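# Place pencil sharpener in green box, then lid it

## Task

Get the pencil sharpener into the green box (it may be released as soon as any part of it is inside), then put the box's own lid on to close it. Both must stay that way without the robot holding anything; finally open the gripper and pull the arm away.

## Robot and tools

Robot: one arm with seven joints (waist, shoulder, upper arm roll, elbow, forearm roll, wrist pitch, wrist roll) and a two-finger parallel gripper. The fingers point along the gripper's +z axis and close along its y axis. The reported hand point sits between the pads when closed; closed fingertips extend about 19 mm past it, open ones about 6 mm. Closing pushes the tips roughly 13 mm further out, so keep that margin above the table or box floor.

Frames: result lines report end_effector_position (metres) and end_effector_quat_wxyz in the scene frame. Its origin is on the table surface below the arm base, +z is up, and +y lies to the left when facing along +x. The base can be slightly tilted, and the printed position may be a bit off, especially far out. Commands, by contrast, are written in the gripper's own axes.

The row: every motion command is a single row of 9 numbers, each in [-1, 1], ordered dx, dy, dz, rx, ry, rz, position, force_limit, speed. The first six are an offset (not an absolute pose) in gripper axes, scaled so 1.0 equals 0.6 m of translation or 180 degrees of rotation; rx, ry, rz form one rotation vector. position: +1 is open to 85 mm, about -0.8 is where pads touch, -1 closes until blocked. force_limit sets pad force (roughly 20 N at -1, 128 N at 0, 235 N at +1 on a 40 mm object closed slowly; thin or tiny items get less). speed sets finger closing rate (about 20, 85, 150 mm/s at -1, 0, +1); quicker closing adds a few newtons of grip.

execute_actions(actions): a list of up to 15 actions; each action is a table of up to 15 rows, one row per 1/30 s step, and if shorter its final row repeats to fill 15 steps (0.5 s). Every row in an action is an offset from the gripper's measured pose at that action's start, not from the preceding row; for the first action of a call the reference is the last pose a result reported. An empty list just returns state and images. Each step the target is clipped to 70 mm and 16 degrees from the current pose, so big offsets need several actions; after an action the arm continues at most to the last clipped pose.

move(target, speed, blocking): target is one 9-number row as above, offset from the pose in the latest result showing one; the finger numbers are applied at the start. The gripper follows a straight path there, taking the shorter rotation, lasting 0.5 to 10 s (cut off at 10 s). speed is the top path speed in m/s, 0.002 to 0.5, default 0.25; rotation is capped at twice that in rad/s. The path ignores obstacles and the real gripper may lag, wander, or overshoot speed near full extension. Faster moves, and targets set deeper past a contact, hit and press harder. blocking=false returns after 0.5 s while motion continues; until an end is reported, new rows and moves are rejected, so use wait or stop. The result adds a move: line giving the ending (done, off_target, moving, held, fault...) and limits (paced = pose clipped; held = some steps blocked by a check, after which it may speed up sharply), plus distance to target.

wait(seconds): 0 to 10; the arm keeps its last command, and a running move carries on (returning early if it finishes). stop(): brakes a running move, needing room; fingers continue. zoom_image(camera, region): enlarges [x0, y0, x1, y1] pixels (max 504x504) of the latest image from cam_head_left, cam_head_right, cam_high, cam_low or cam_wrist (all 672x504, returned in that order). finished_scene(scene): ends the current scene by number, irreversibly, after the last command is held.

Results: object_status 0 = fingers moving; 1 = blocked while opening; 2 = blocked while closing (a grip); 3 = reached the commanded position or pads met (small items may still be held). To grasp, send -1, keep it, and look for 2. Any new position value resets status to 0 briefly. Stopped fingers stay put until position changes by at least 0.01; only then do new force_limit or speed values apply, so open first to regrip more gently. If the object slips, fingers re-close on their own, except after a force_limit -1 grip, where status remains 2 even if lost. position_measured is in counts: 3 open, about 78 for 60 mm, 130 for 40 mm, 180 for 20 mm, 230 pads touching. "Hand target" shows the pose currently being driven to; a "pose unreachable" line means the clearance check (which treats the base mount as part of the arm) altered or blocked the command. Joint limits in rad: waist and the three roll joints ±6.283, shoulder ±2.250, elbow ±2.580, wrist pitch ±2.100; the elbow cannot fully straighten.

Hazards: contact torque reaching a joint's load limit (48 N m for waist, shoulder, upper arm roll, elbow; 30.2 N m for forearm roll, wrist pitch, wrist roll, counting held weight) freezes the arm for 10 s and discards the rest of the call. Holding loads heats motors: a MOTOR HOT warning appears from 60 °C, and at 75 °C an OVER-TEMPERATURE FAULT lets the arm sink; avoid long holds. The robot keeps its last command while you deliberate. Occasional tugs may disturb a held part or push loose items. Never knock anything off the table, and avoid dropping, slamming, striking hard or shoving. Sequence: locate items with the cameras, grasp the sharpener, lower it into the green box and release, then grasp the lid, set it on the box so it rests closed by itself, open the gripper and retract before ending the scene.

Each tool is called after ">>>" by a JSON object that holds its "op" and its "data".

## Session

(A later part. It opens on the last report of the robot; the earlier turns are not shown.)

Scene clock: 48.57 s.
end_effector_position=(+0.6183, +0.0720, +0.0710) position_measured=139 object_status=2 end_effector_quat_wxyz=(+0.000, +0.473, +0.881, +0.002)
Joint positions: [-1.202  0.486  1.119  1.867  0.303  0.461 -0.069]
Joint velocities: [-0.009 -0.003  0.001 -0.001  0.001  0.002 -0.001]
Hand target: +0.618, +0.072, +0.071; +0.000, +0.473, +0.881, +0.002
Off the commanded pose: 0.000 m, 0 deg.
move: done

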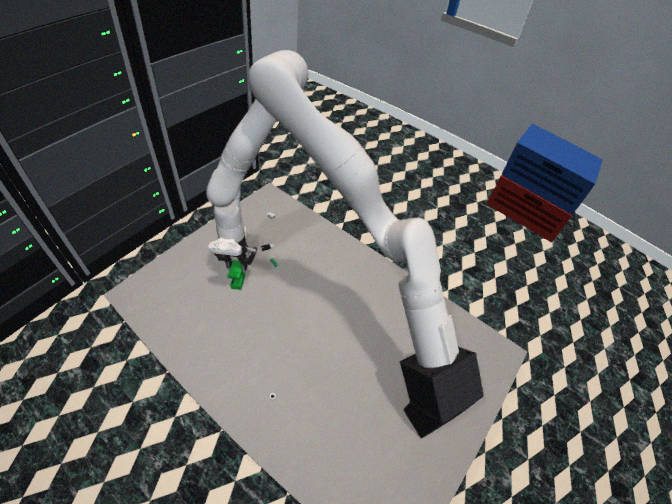

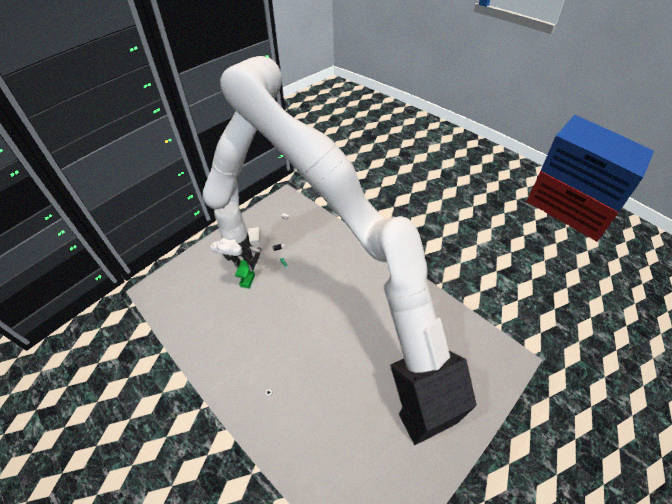

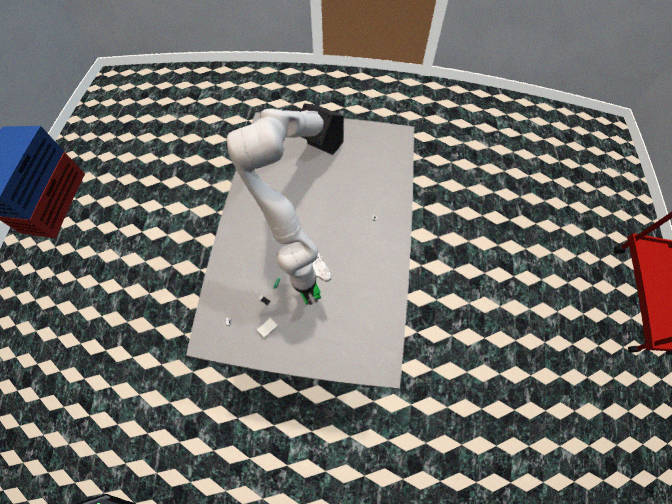

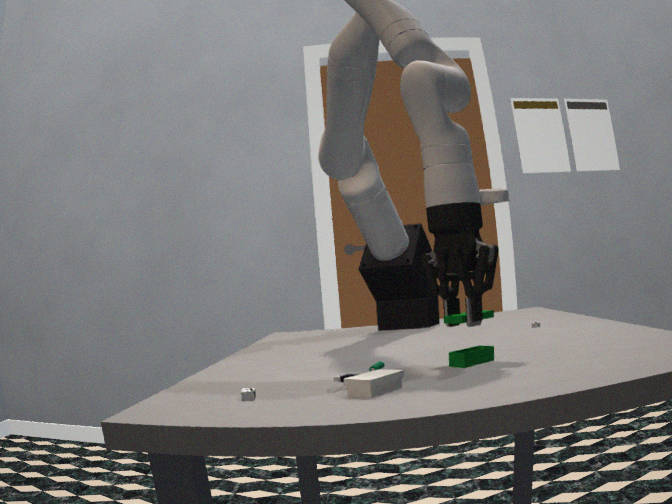

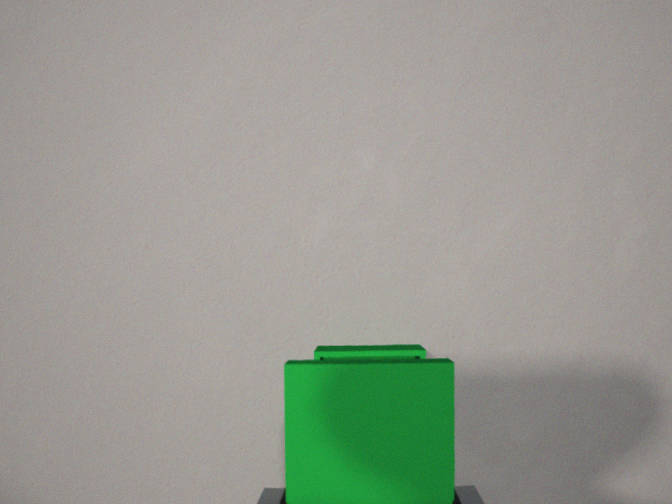

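>>> {"op": "move", "data": {"target": [0.25,0,0,0,0,0,-1,-0.7,-0.3], "speed": 0.15}}

>>> {"op": "move", "data": {"target": [0,0,0.093,0,0,0,-1,-0.7,-0.3], "speed": 0.06}}

>>> {"op": "move", "data": {"target": [0,0,0,0,0,0,1,0,-0.3]}}

>>> {"op": "move", "data": {"target": [-0.1,0.25,-0.45,0,0,0,1,0,0]}}

Scene clock: 56.80 s.
end_effector_position=(+0.5354, +0.1967, +0.0715) position_measured=139 object_status=2 end_effector_quat_wxyz=(+0.001, +0.473, +0.881, +0.002)
Joint positions: [-1.384  0.751  1.08   1.907  0.194  0.418 -0.313]
Joint velocities: [-0.003  0.009 -0.001 -0.001  0.     0.    -0.003]
Hand target: +0.535, +0.197, +0.071; +0.001, +0.473, +0.881, +0.002
Off the commanded pose: 0.000 m, 0 deg.
move: done

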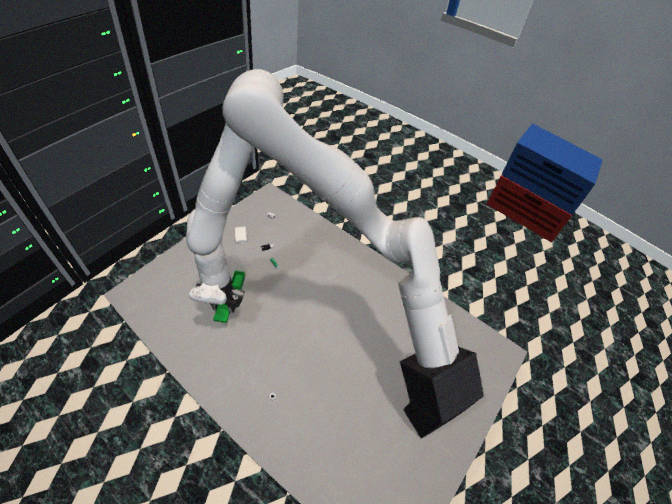

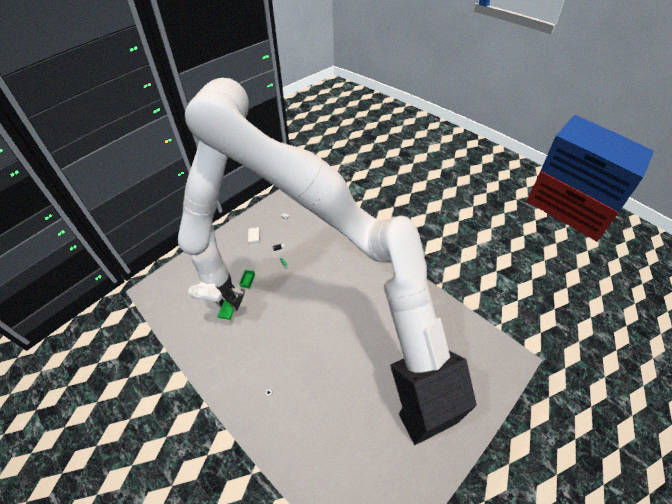

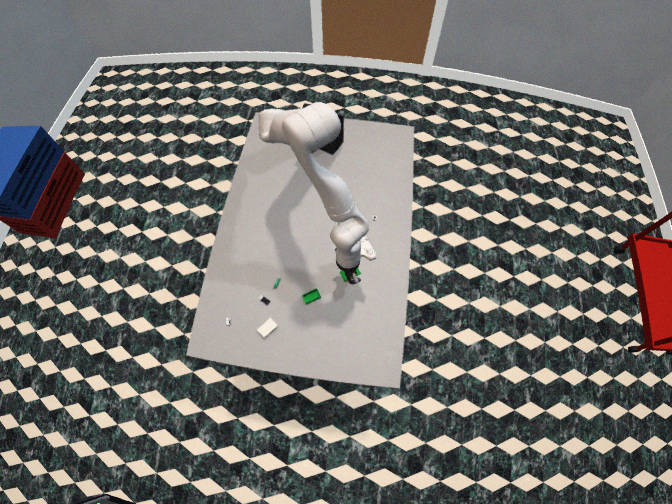

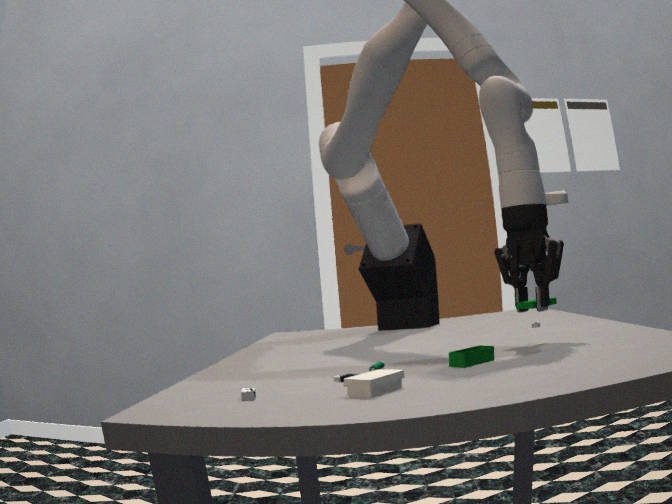

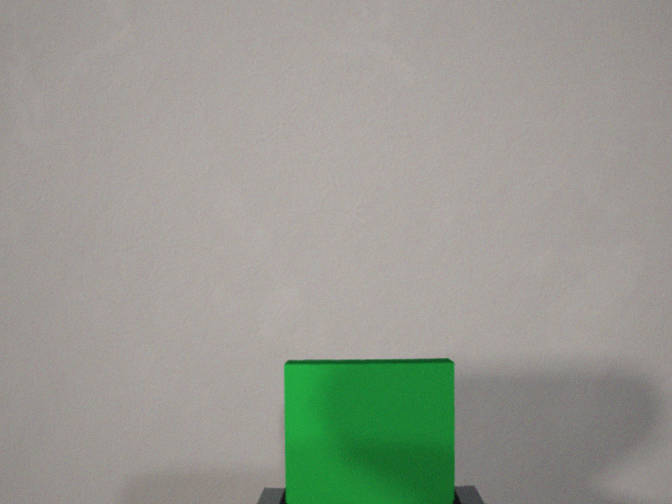

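Scene clock: 58.00 s.
end_effector_position=(+0.5356, +0.1975, +0.0171) position_measured=139 object_status=2 end_effector_quat_wxyz=(+0.000, +0.473, +0.881, +0.003)
Joint positions: [-1.237  0.828  0.998  1.889  0.175  0.303 -0.298]
Joint velocities: [ 0.001 -0.002 -0.    -0.001 -0.     0.    -0.001]
Hand target: +0.536, +0.197, +0.016; +0.001, +0.473, +0.881, +0.002
Off the commanded pose: 0.002 m, 0 deg.
move: done

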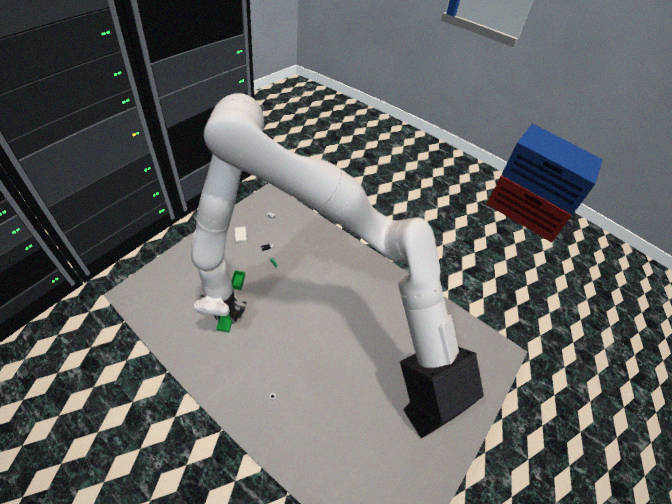

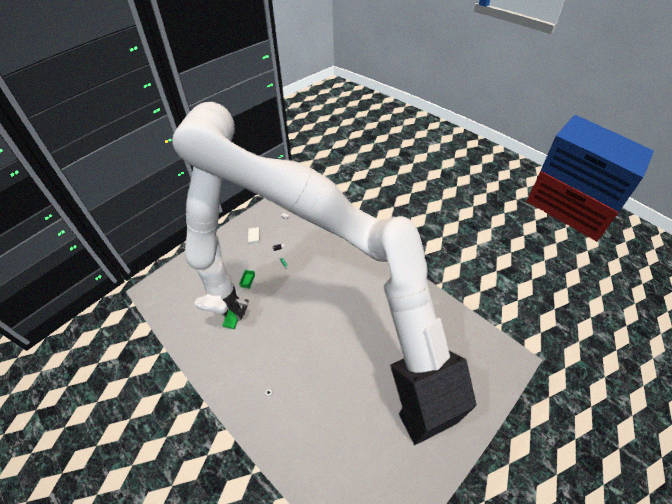

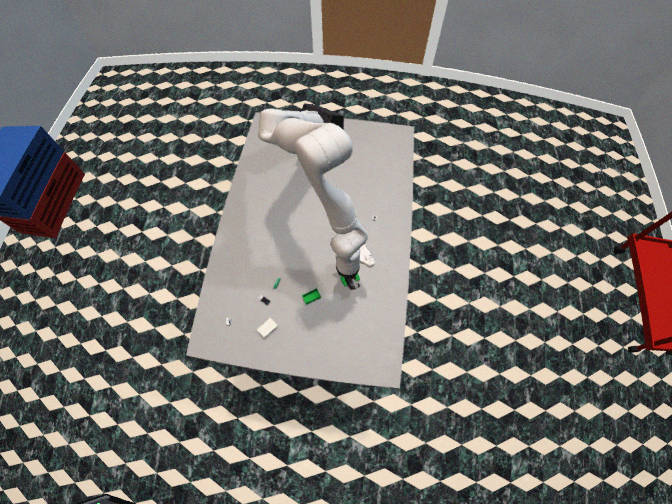

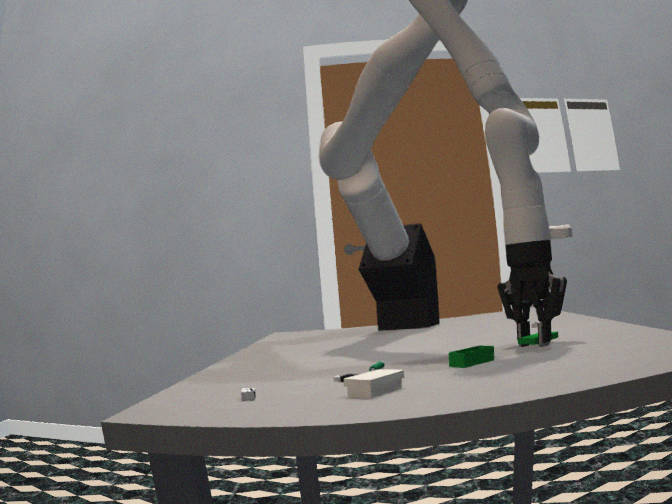

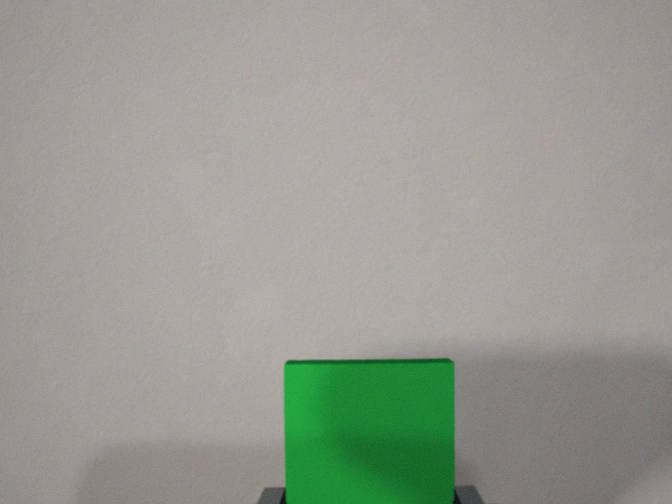

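Scene clock: 59.13 s.
end_effector_position=(+0.5356, +0.1975, +0.0171) position_measured=3 object_status=0 end_effector_quat_wxyz=(+0.000, +0.473, +0.881, +0.003)
Joint positions: [-1.237  0.828  0.998  1.889  0.175  0.303 -0.298]
Joint velocities: [-0.001  0.     0.     0.     0.     0.001 -0.001]
Hand target: +0.536, +0.198, +0.017; +0.000, +0.473, +0.881, +0.003
Off the commanded pose: 0.000 m, 0 deg.
move: done

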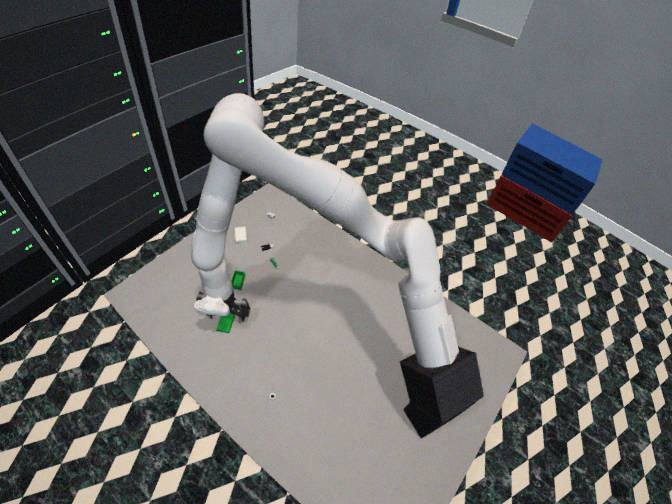

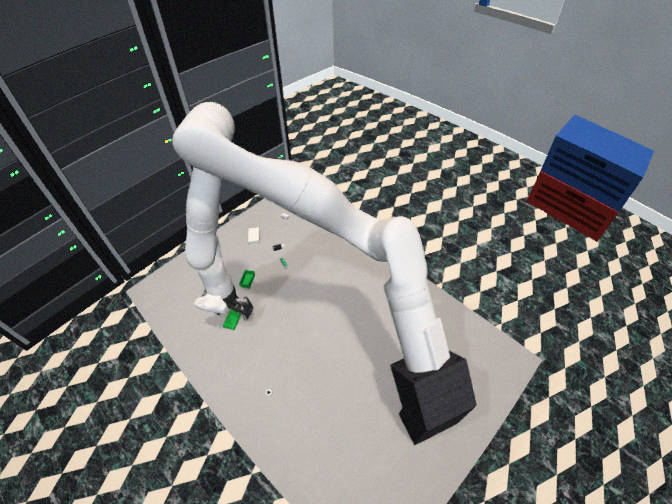

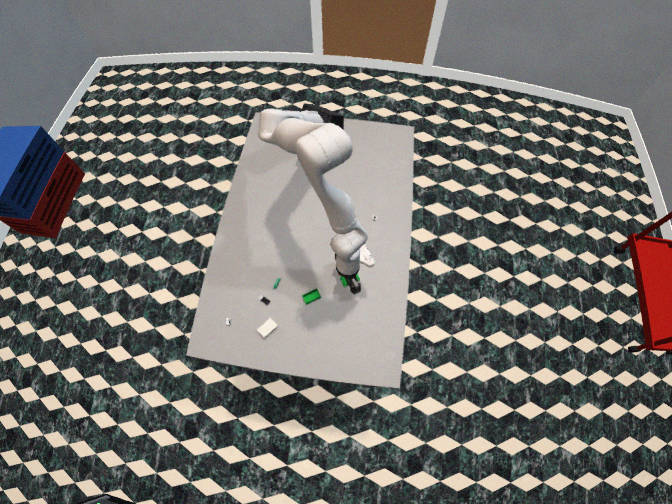

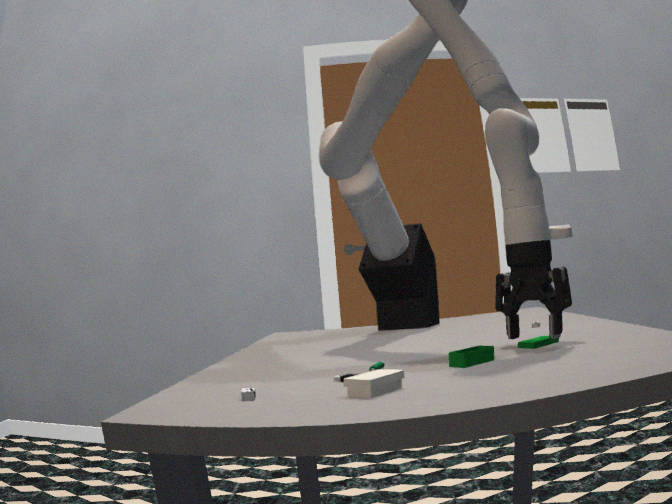

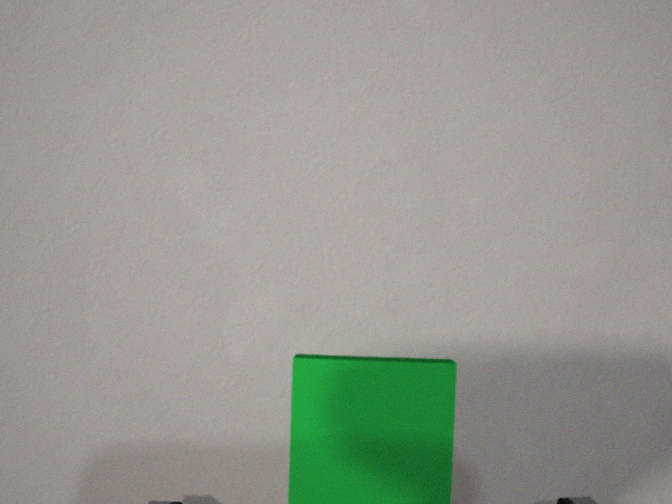

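Scene clock: 60.90 s.
end_effector_position=(+0.6922, +0.2304, +0.2880) position_measured=3 object_status=3 end_effector_quat_wxyz=(-0.001, +0.472, +0.881, +0.004)
Joint positions: [-1.446  0.6    1.117  1.152  0.174  1.263 -0.112]
Joint velocities: [ 0.01   0.004  0.    -0.007 -0.001  0.003 -0.   ]
Hand target: +0.692, +0.230, +0.288; -0.001, +0.472, +0.881, +0.004
Off the commanded pose: 0.002 m, 0 deg.
move: done

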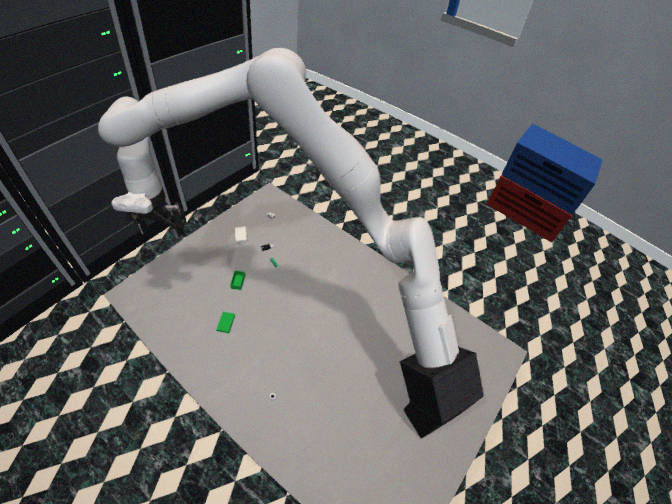

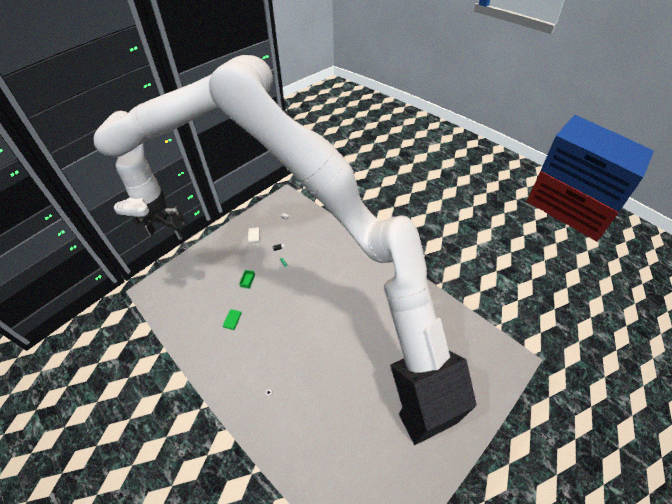

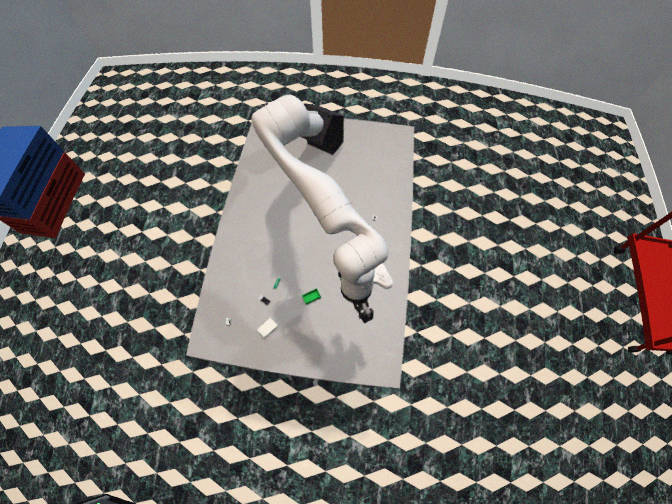

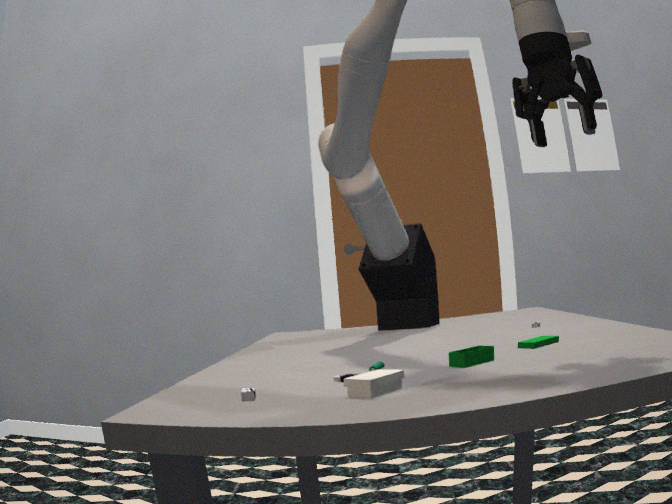

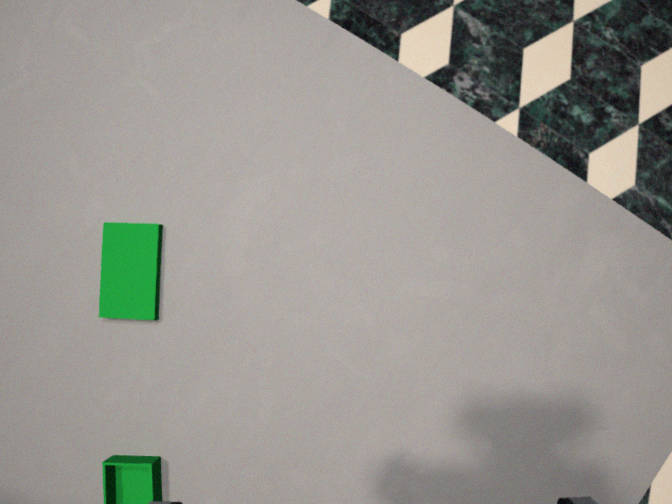

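>>> {"op": "move", "data": {"target": [-0.64,-0.2,0,0,0,0,1,0,0]}}

Scene clock: 72.13 s.
end_effector_position=(+0.8062, -0.1540, +0.2859) position_measured=3 object_status=3 end_effector_quat_wxyz=(-0.001, +0.471, +0.882, +0.006)
Joint positions: [-1.078  0.152  1.265  1.     0.159  1.337  0.592]
Joint velocities: [ 0.04   0.02   0.004 -0.015 -0.024  0.01   0.016]
Hand target: +0.806, -0.155, +0.285; -0.001, +0.472, +0.882, +0.004
Off the commanded pose: 0.002 m, 0 deg.
move: done

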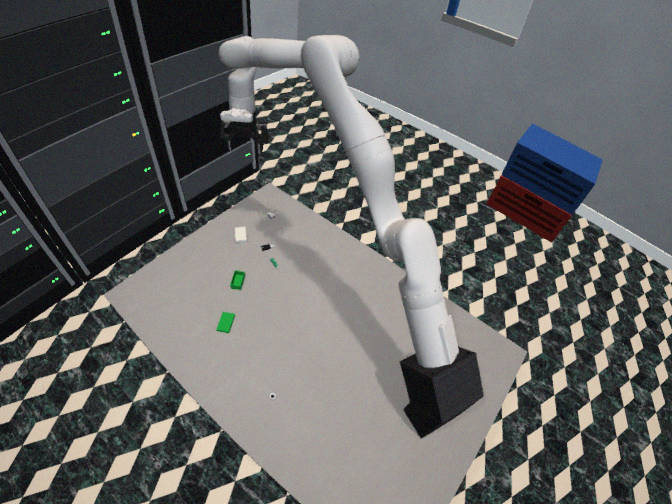

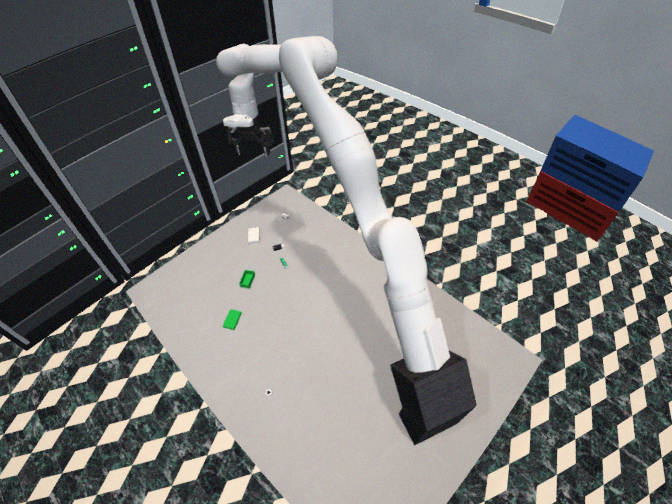

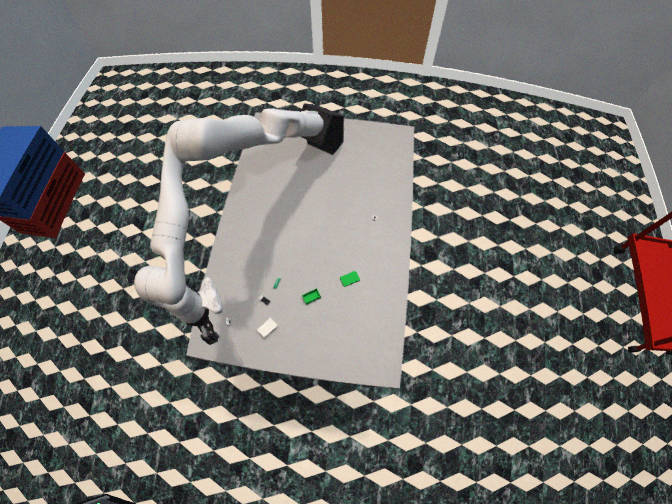

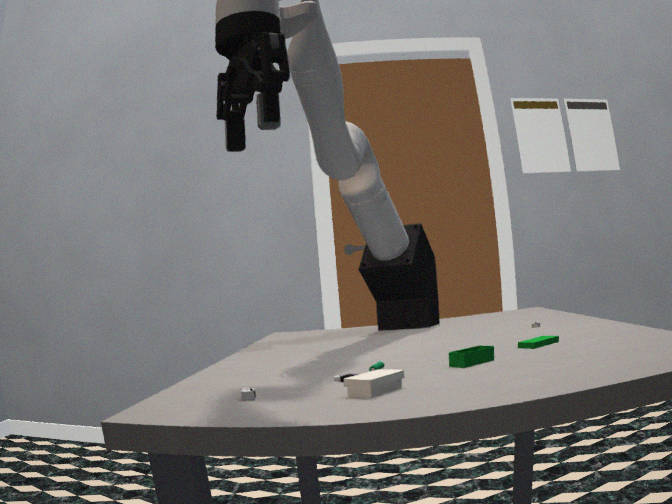

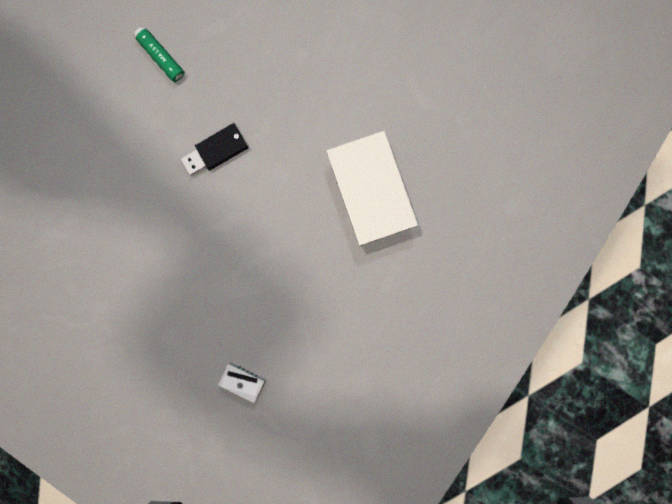

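>>> {"op": "move", "data": {"target": [-0.052,-0.157,0.33,0,0,0.11,1,0,0], "speed": 0.2}}

Scene clock: 79.73 s.
end_effector_position=(+0.7463, -0.2309, +0.0870) position_measured=3 object_status=3 end_effector_quat_wxyz=(-0.001, +0.616, +0.787, +0.005)
Joint positions: [-0.499  0.302  1.125  1.391 -0.324  0.8    0.71 ]
Joint velocities: [ 0.004  0.002 -0.     0.001 -0.002  0.001  0.002]
Hand target: +0.746, -0.231, +0.087; -0.001, +0.616, +0.787, +0.005
Off the commanded pose: 0.001 m, 0 deg.
move: done

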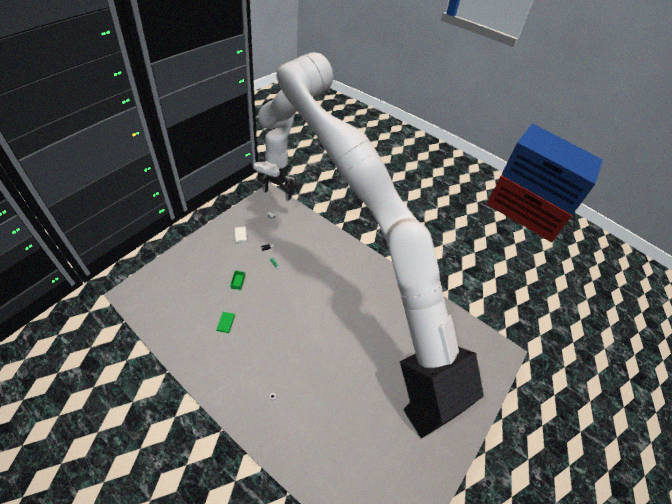

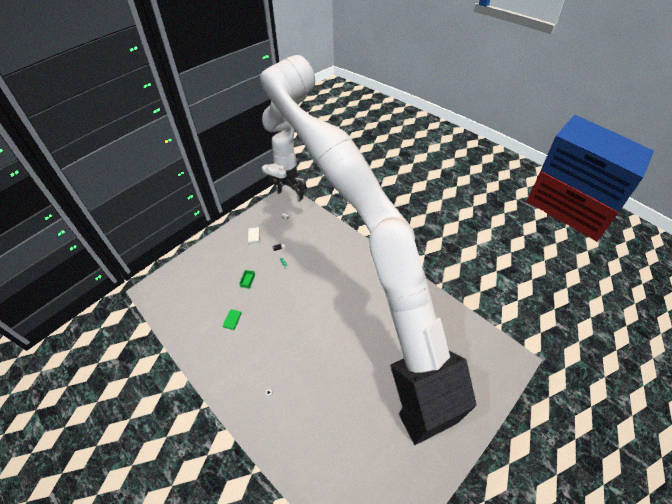

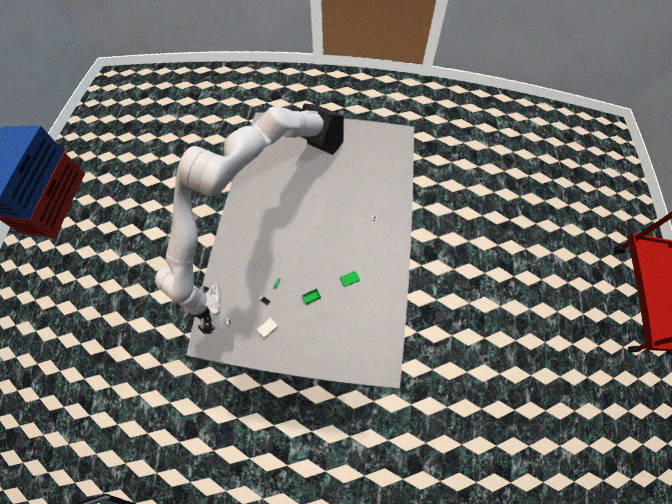

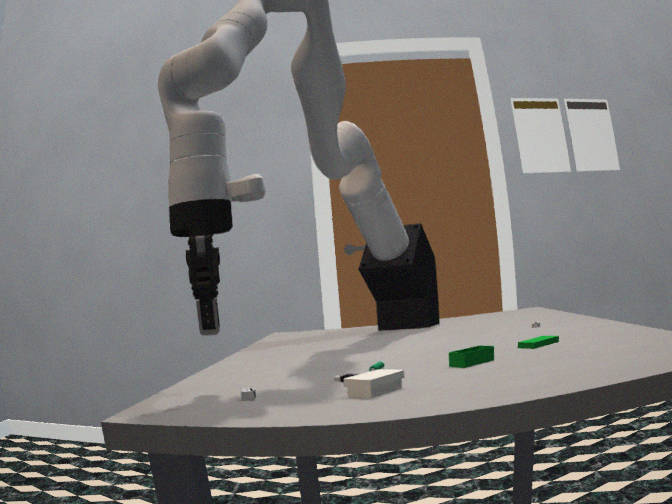

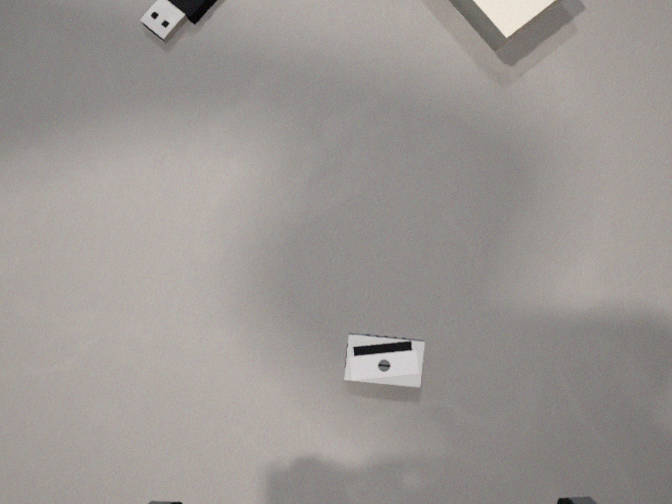

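>>> {"op": "move", "data": {"target": [0.042,0.008,0.112,0,0,0.03,0.3,0,0], "speed": 0.08}}

>>> {"op": "move", "data": {"target": [0,0,0,0,0,0,-1,-0.6,-0.3]}}

>>> {"op": "move", "data": {"target": [0,0,-0.1,0,0,0,-1,-0.6,-0.3], "speed": 0.08}}

Scene clock: 87.10 s.
end_effector_position=(+0.7454, -0.2044, +0.0203) position_measured=91 object_status=3 end_effector_quat_wxyz=(-0.001, +0.653, +0.758, +0.006)
Joint positions: [-0.389  0.436  1.037  1.409 -0.472  0.691  0.68 ]
Joint velocities: [ 0.007  0.005  0.001 -0.    -0.001  0.    -0.   ]
Hand target: +0.745, -0.205, +0.020; -0.001, +0.653, +0.758, +0.005
Off the commanded pose: 0.000 m, 0 deg.
move: done

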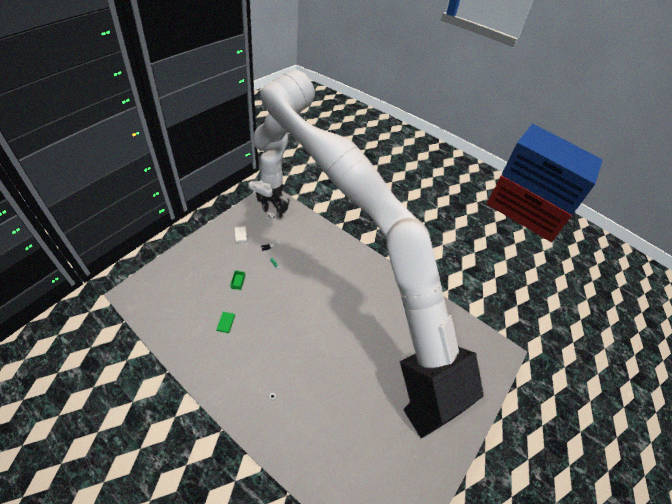

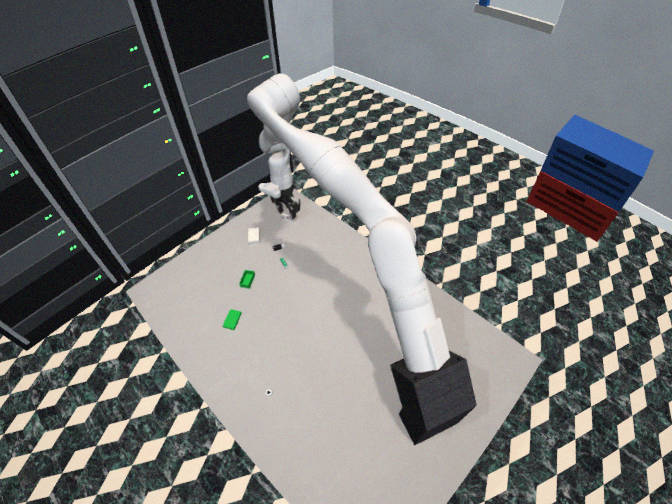

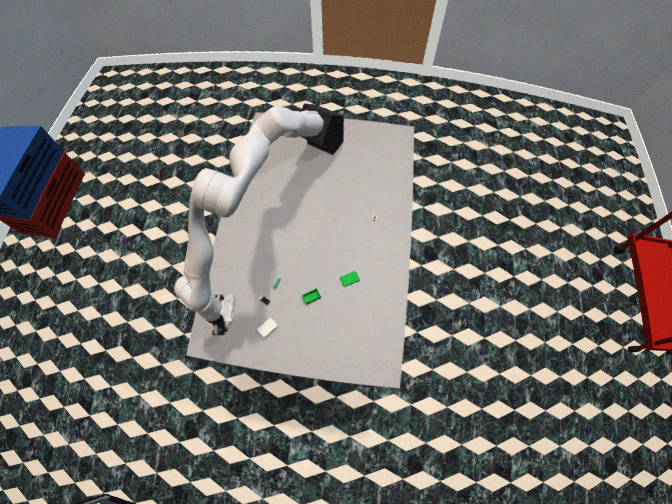

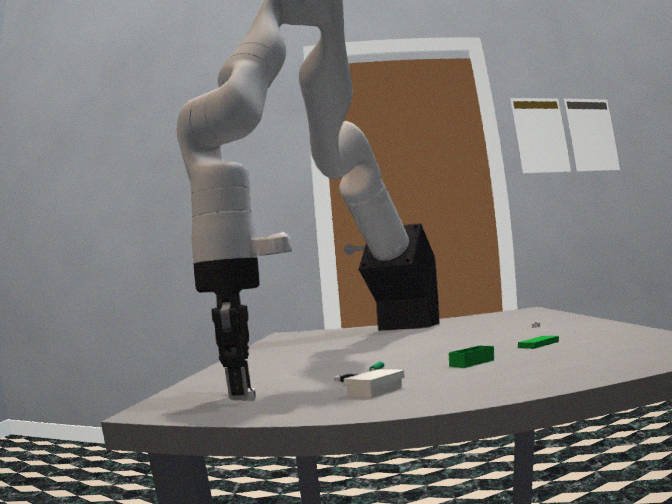

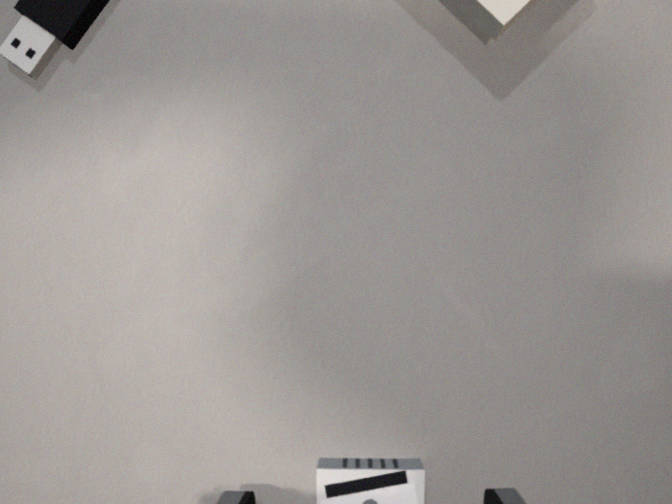

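Scene clock: 87.87 s.
end_effector_position=(+0.7455, -0.2045, +0.0205) position_measured=175 object_status=2 end_effector_quat_wxyz=(-0.001, +0.653, +0.758, +0.006)
Joint positions: [-0.389  0.436  1.037  1.409 -0.472  0.691  0.68 ]
Joint velocities: [-0.    -0.001 -0.001  0.    -0.001  0.001 -0.   ]
Hand target: +0.745, -0.204, +0.020; -0.001, +0.653, +0.758, +0.006
Off the commanded pose: 0.000 m, 0 deg.
move: done

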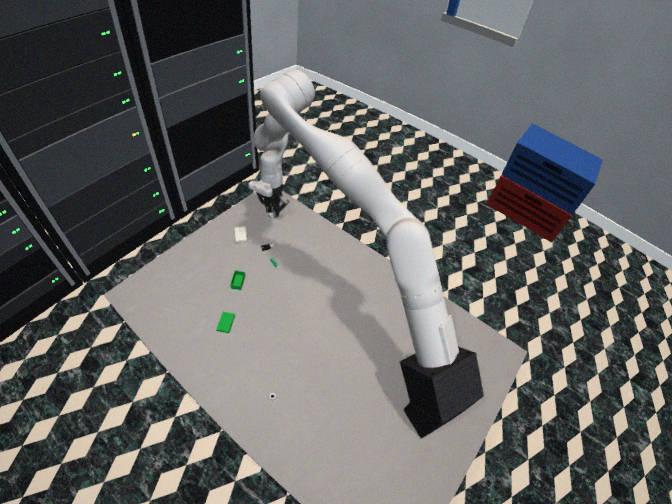

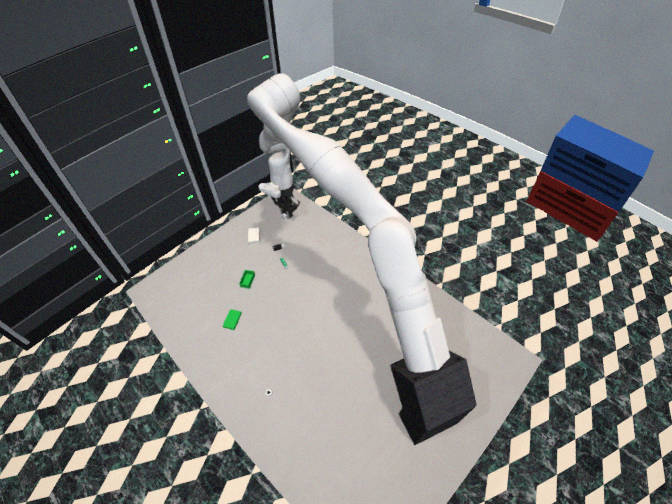

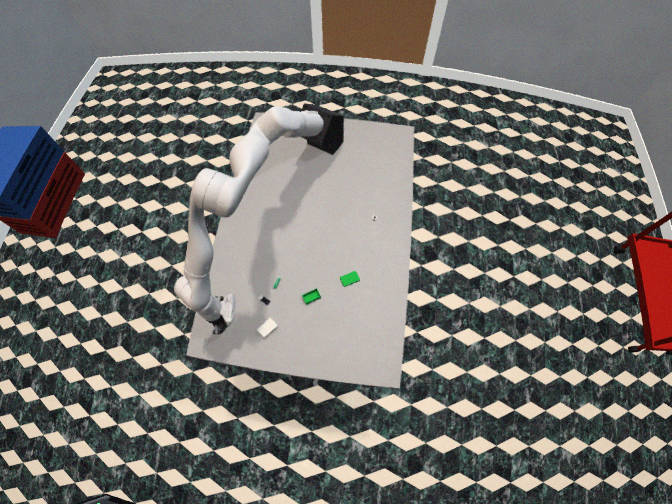

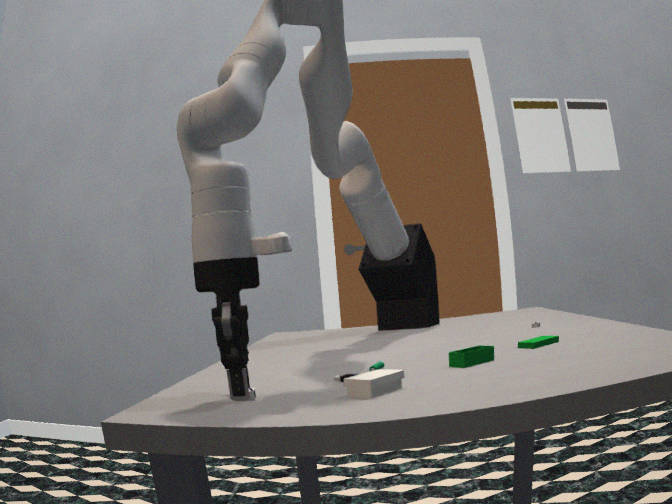

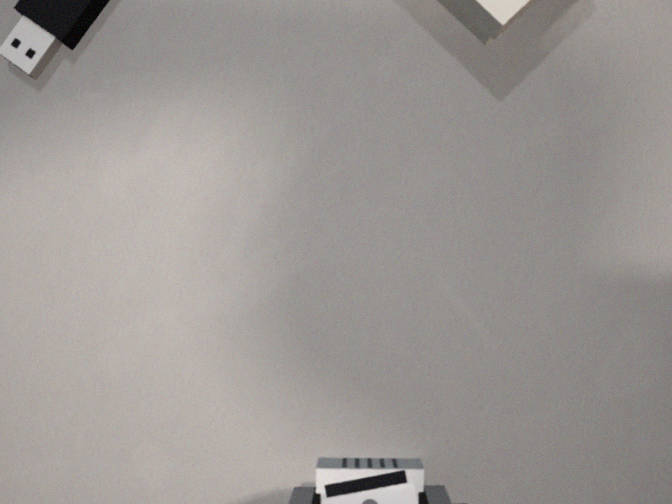

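Scene clock: 88.97 s.
end_effector_position=(+0.7449, -0.2057, +0.0803) position_measured=175 object_status=2 end_effector_quat_wxyz=(-0.001, +0.653, +0.757, +0.005)
Joint positions: [-0.577  0.328  1.171  1.425 -0.329  0.767  0.581]
Joint velocities: [-0.013 -0.005 -0.002  0.     0.003  0.001 -0.003]
Hand target: +0.745, -0.205, +0.081; -0.001, +0.653, +0.757, +0.006
Off the commanded pose: 0.001 m, 0 deg.
move: done

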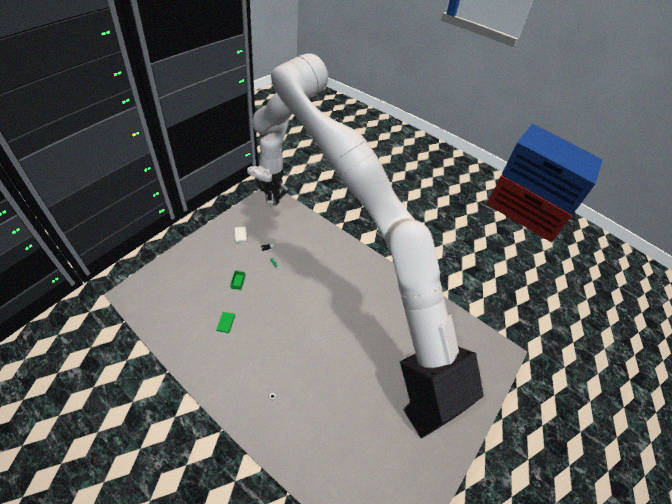

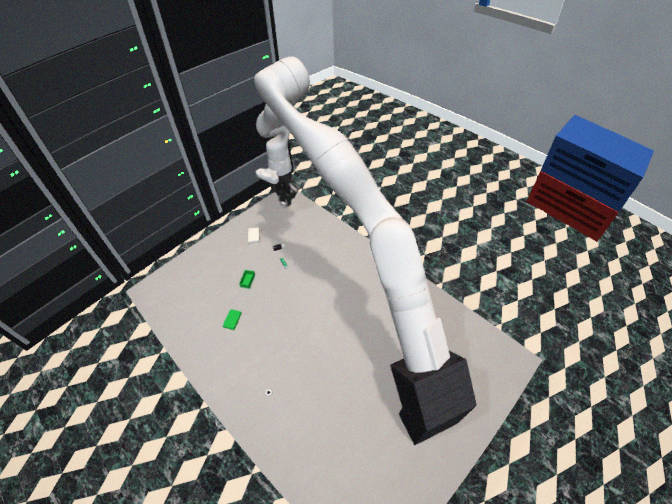

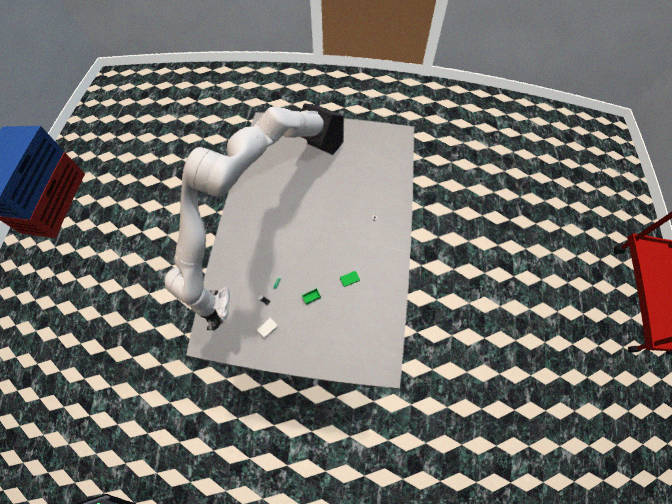

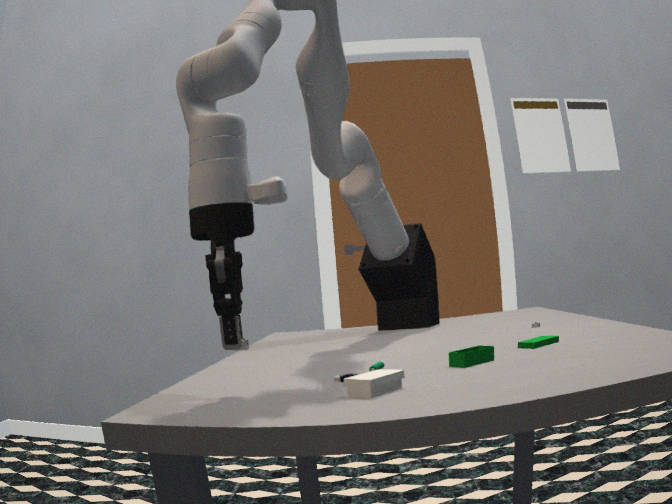

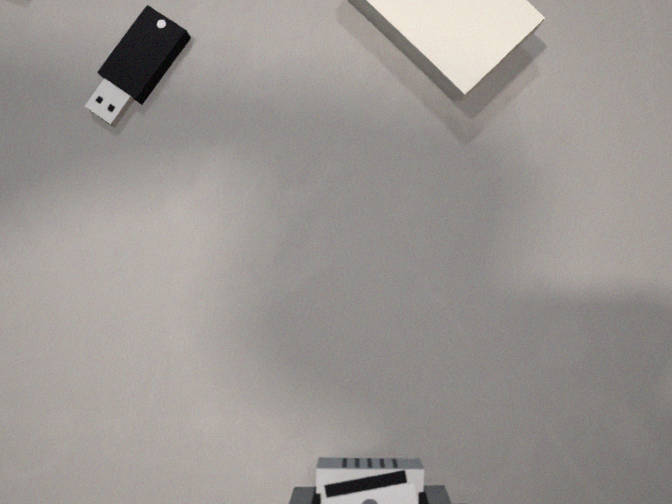

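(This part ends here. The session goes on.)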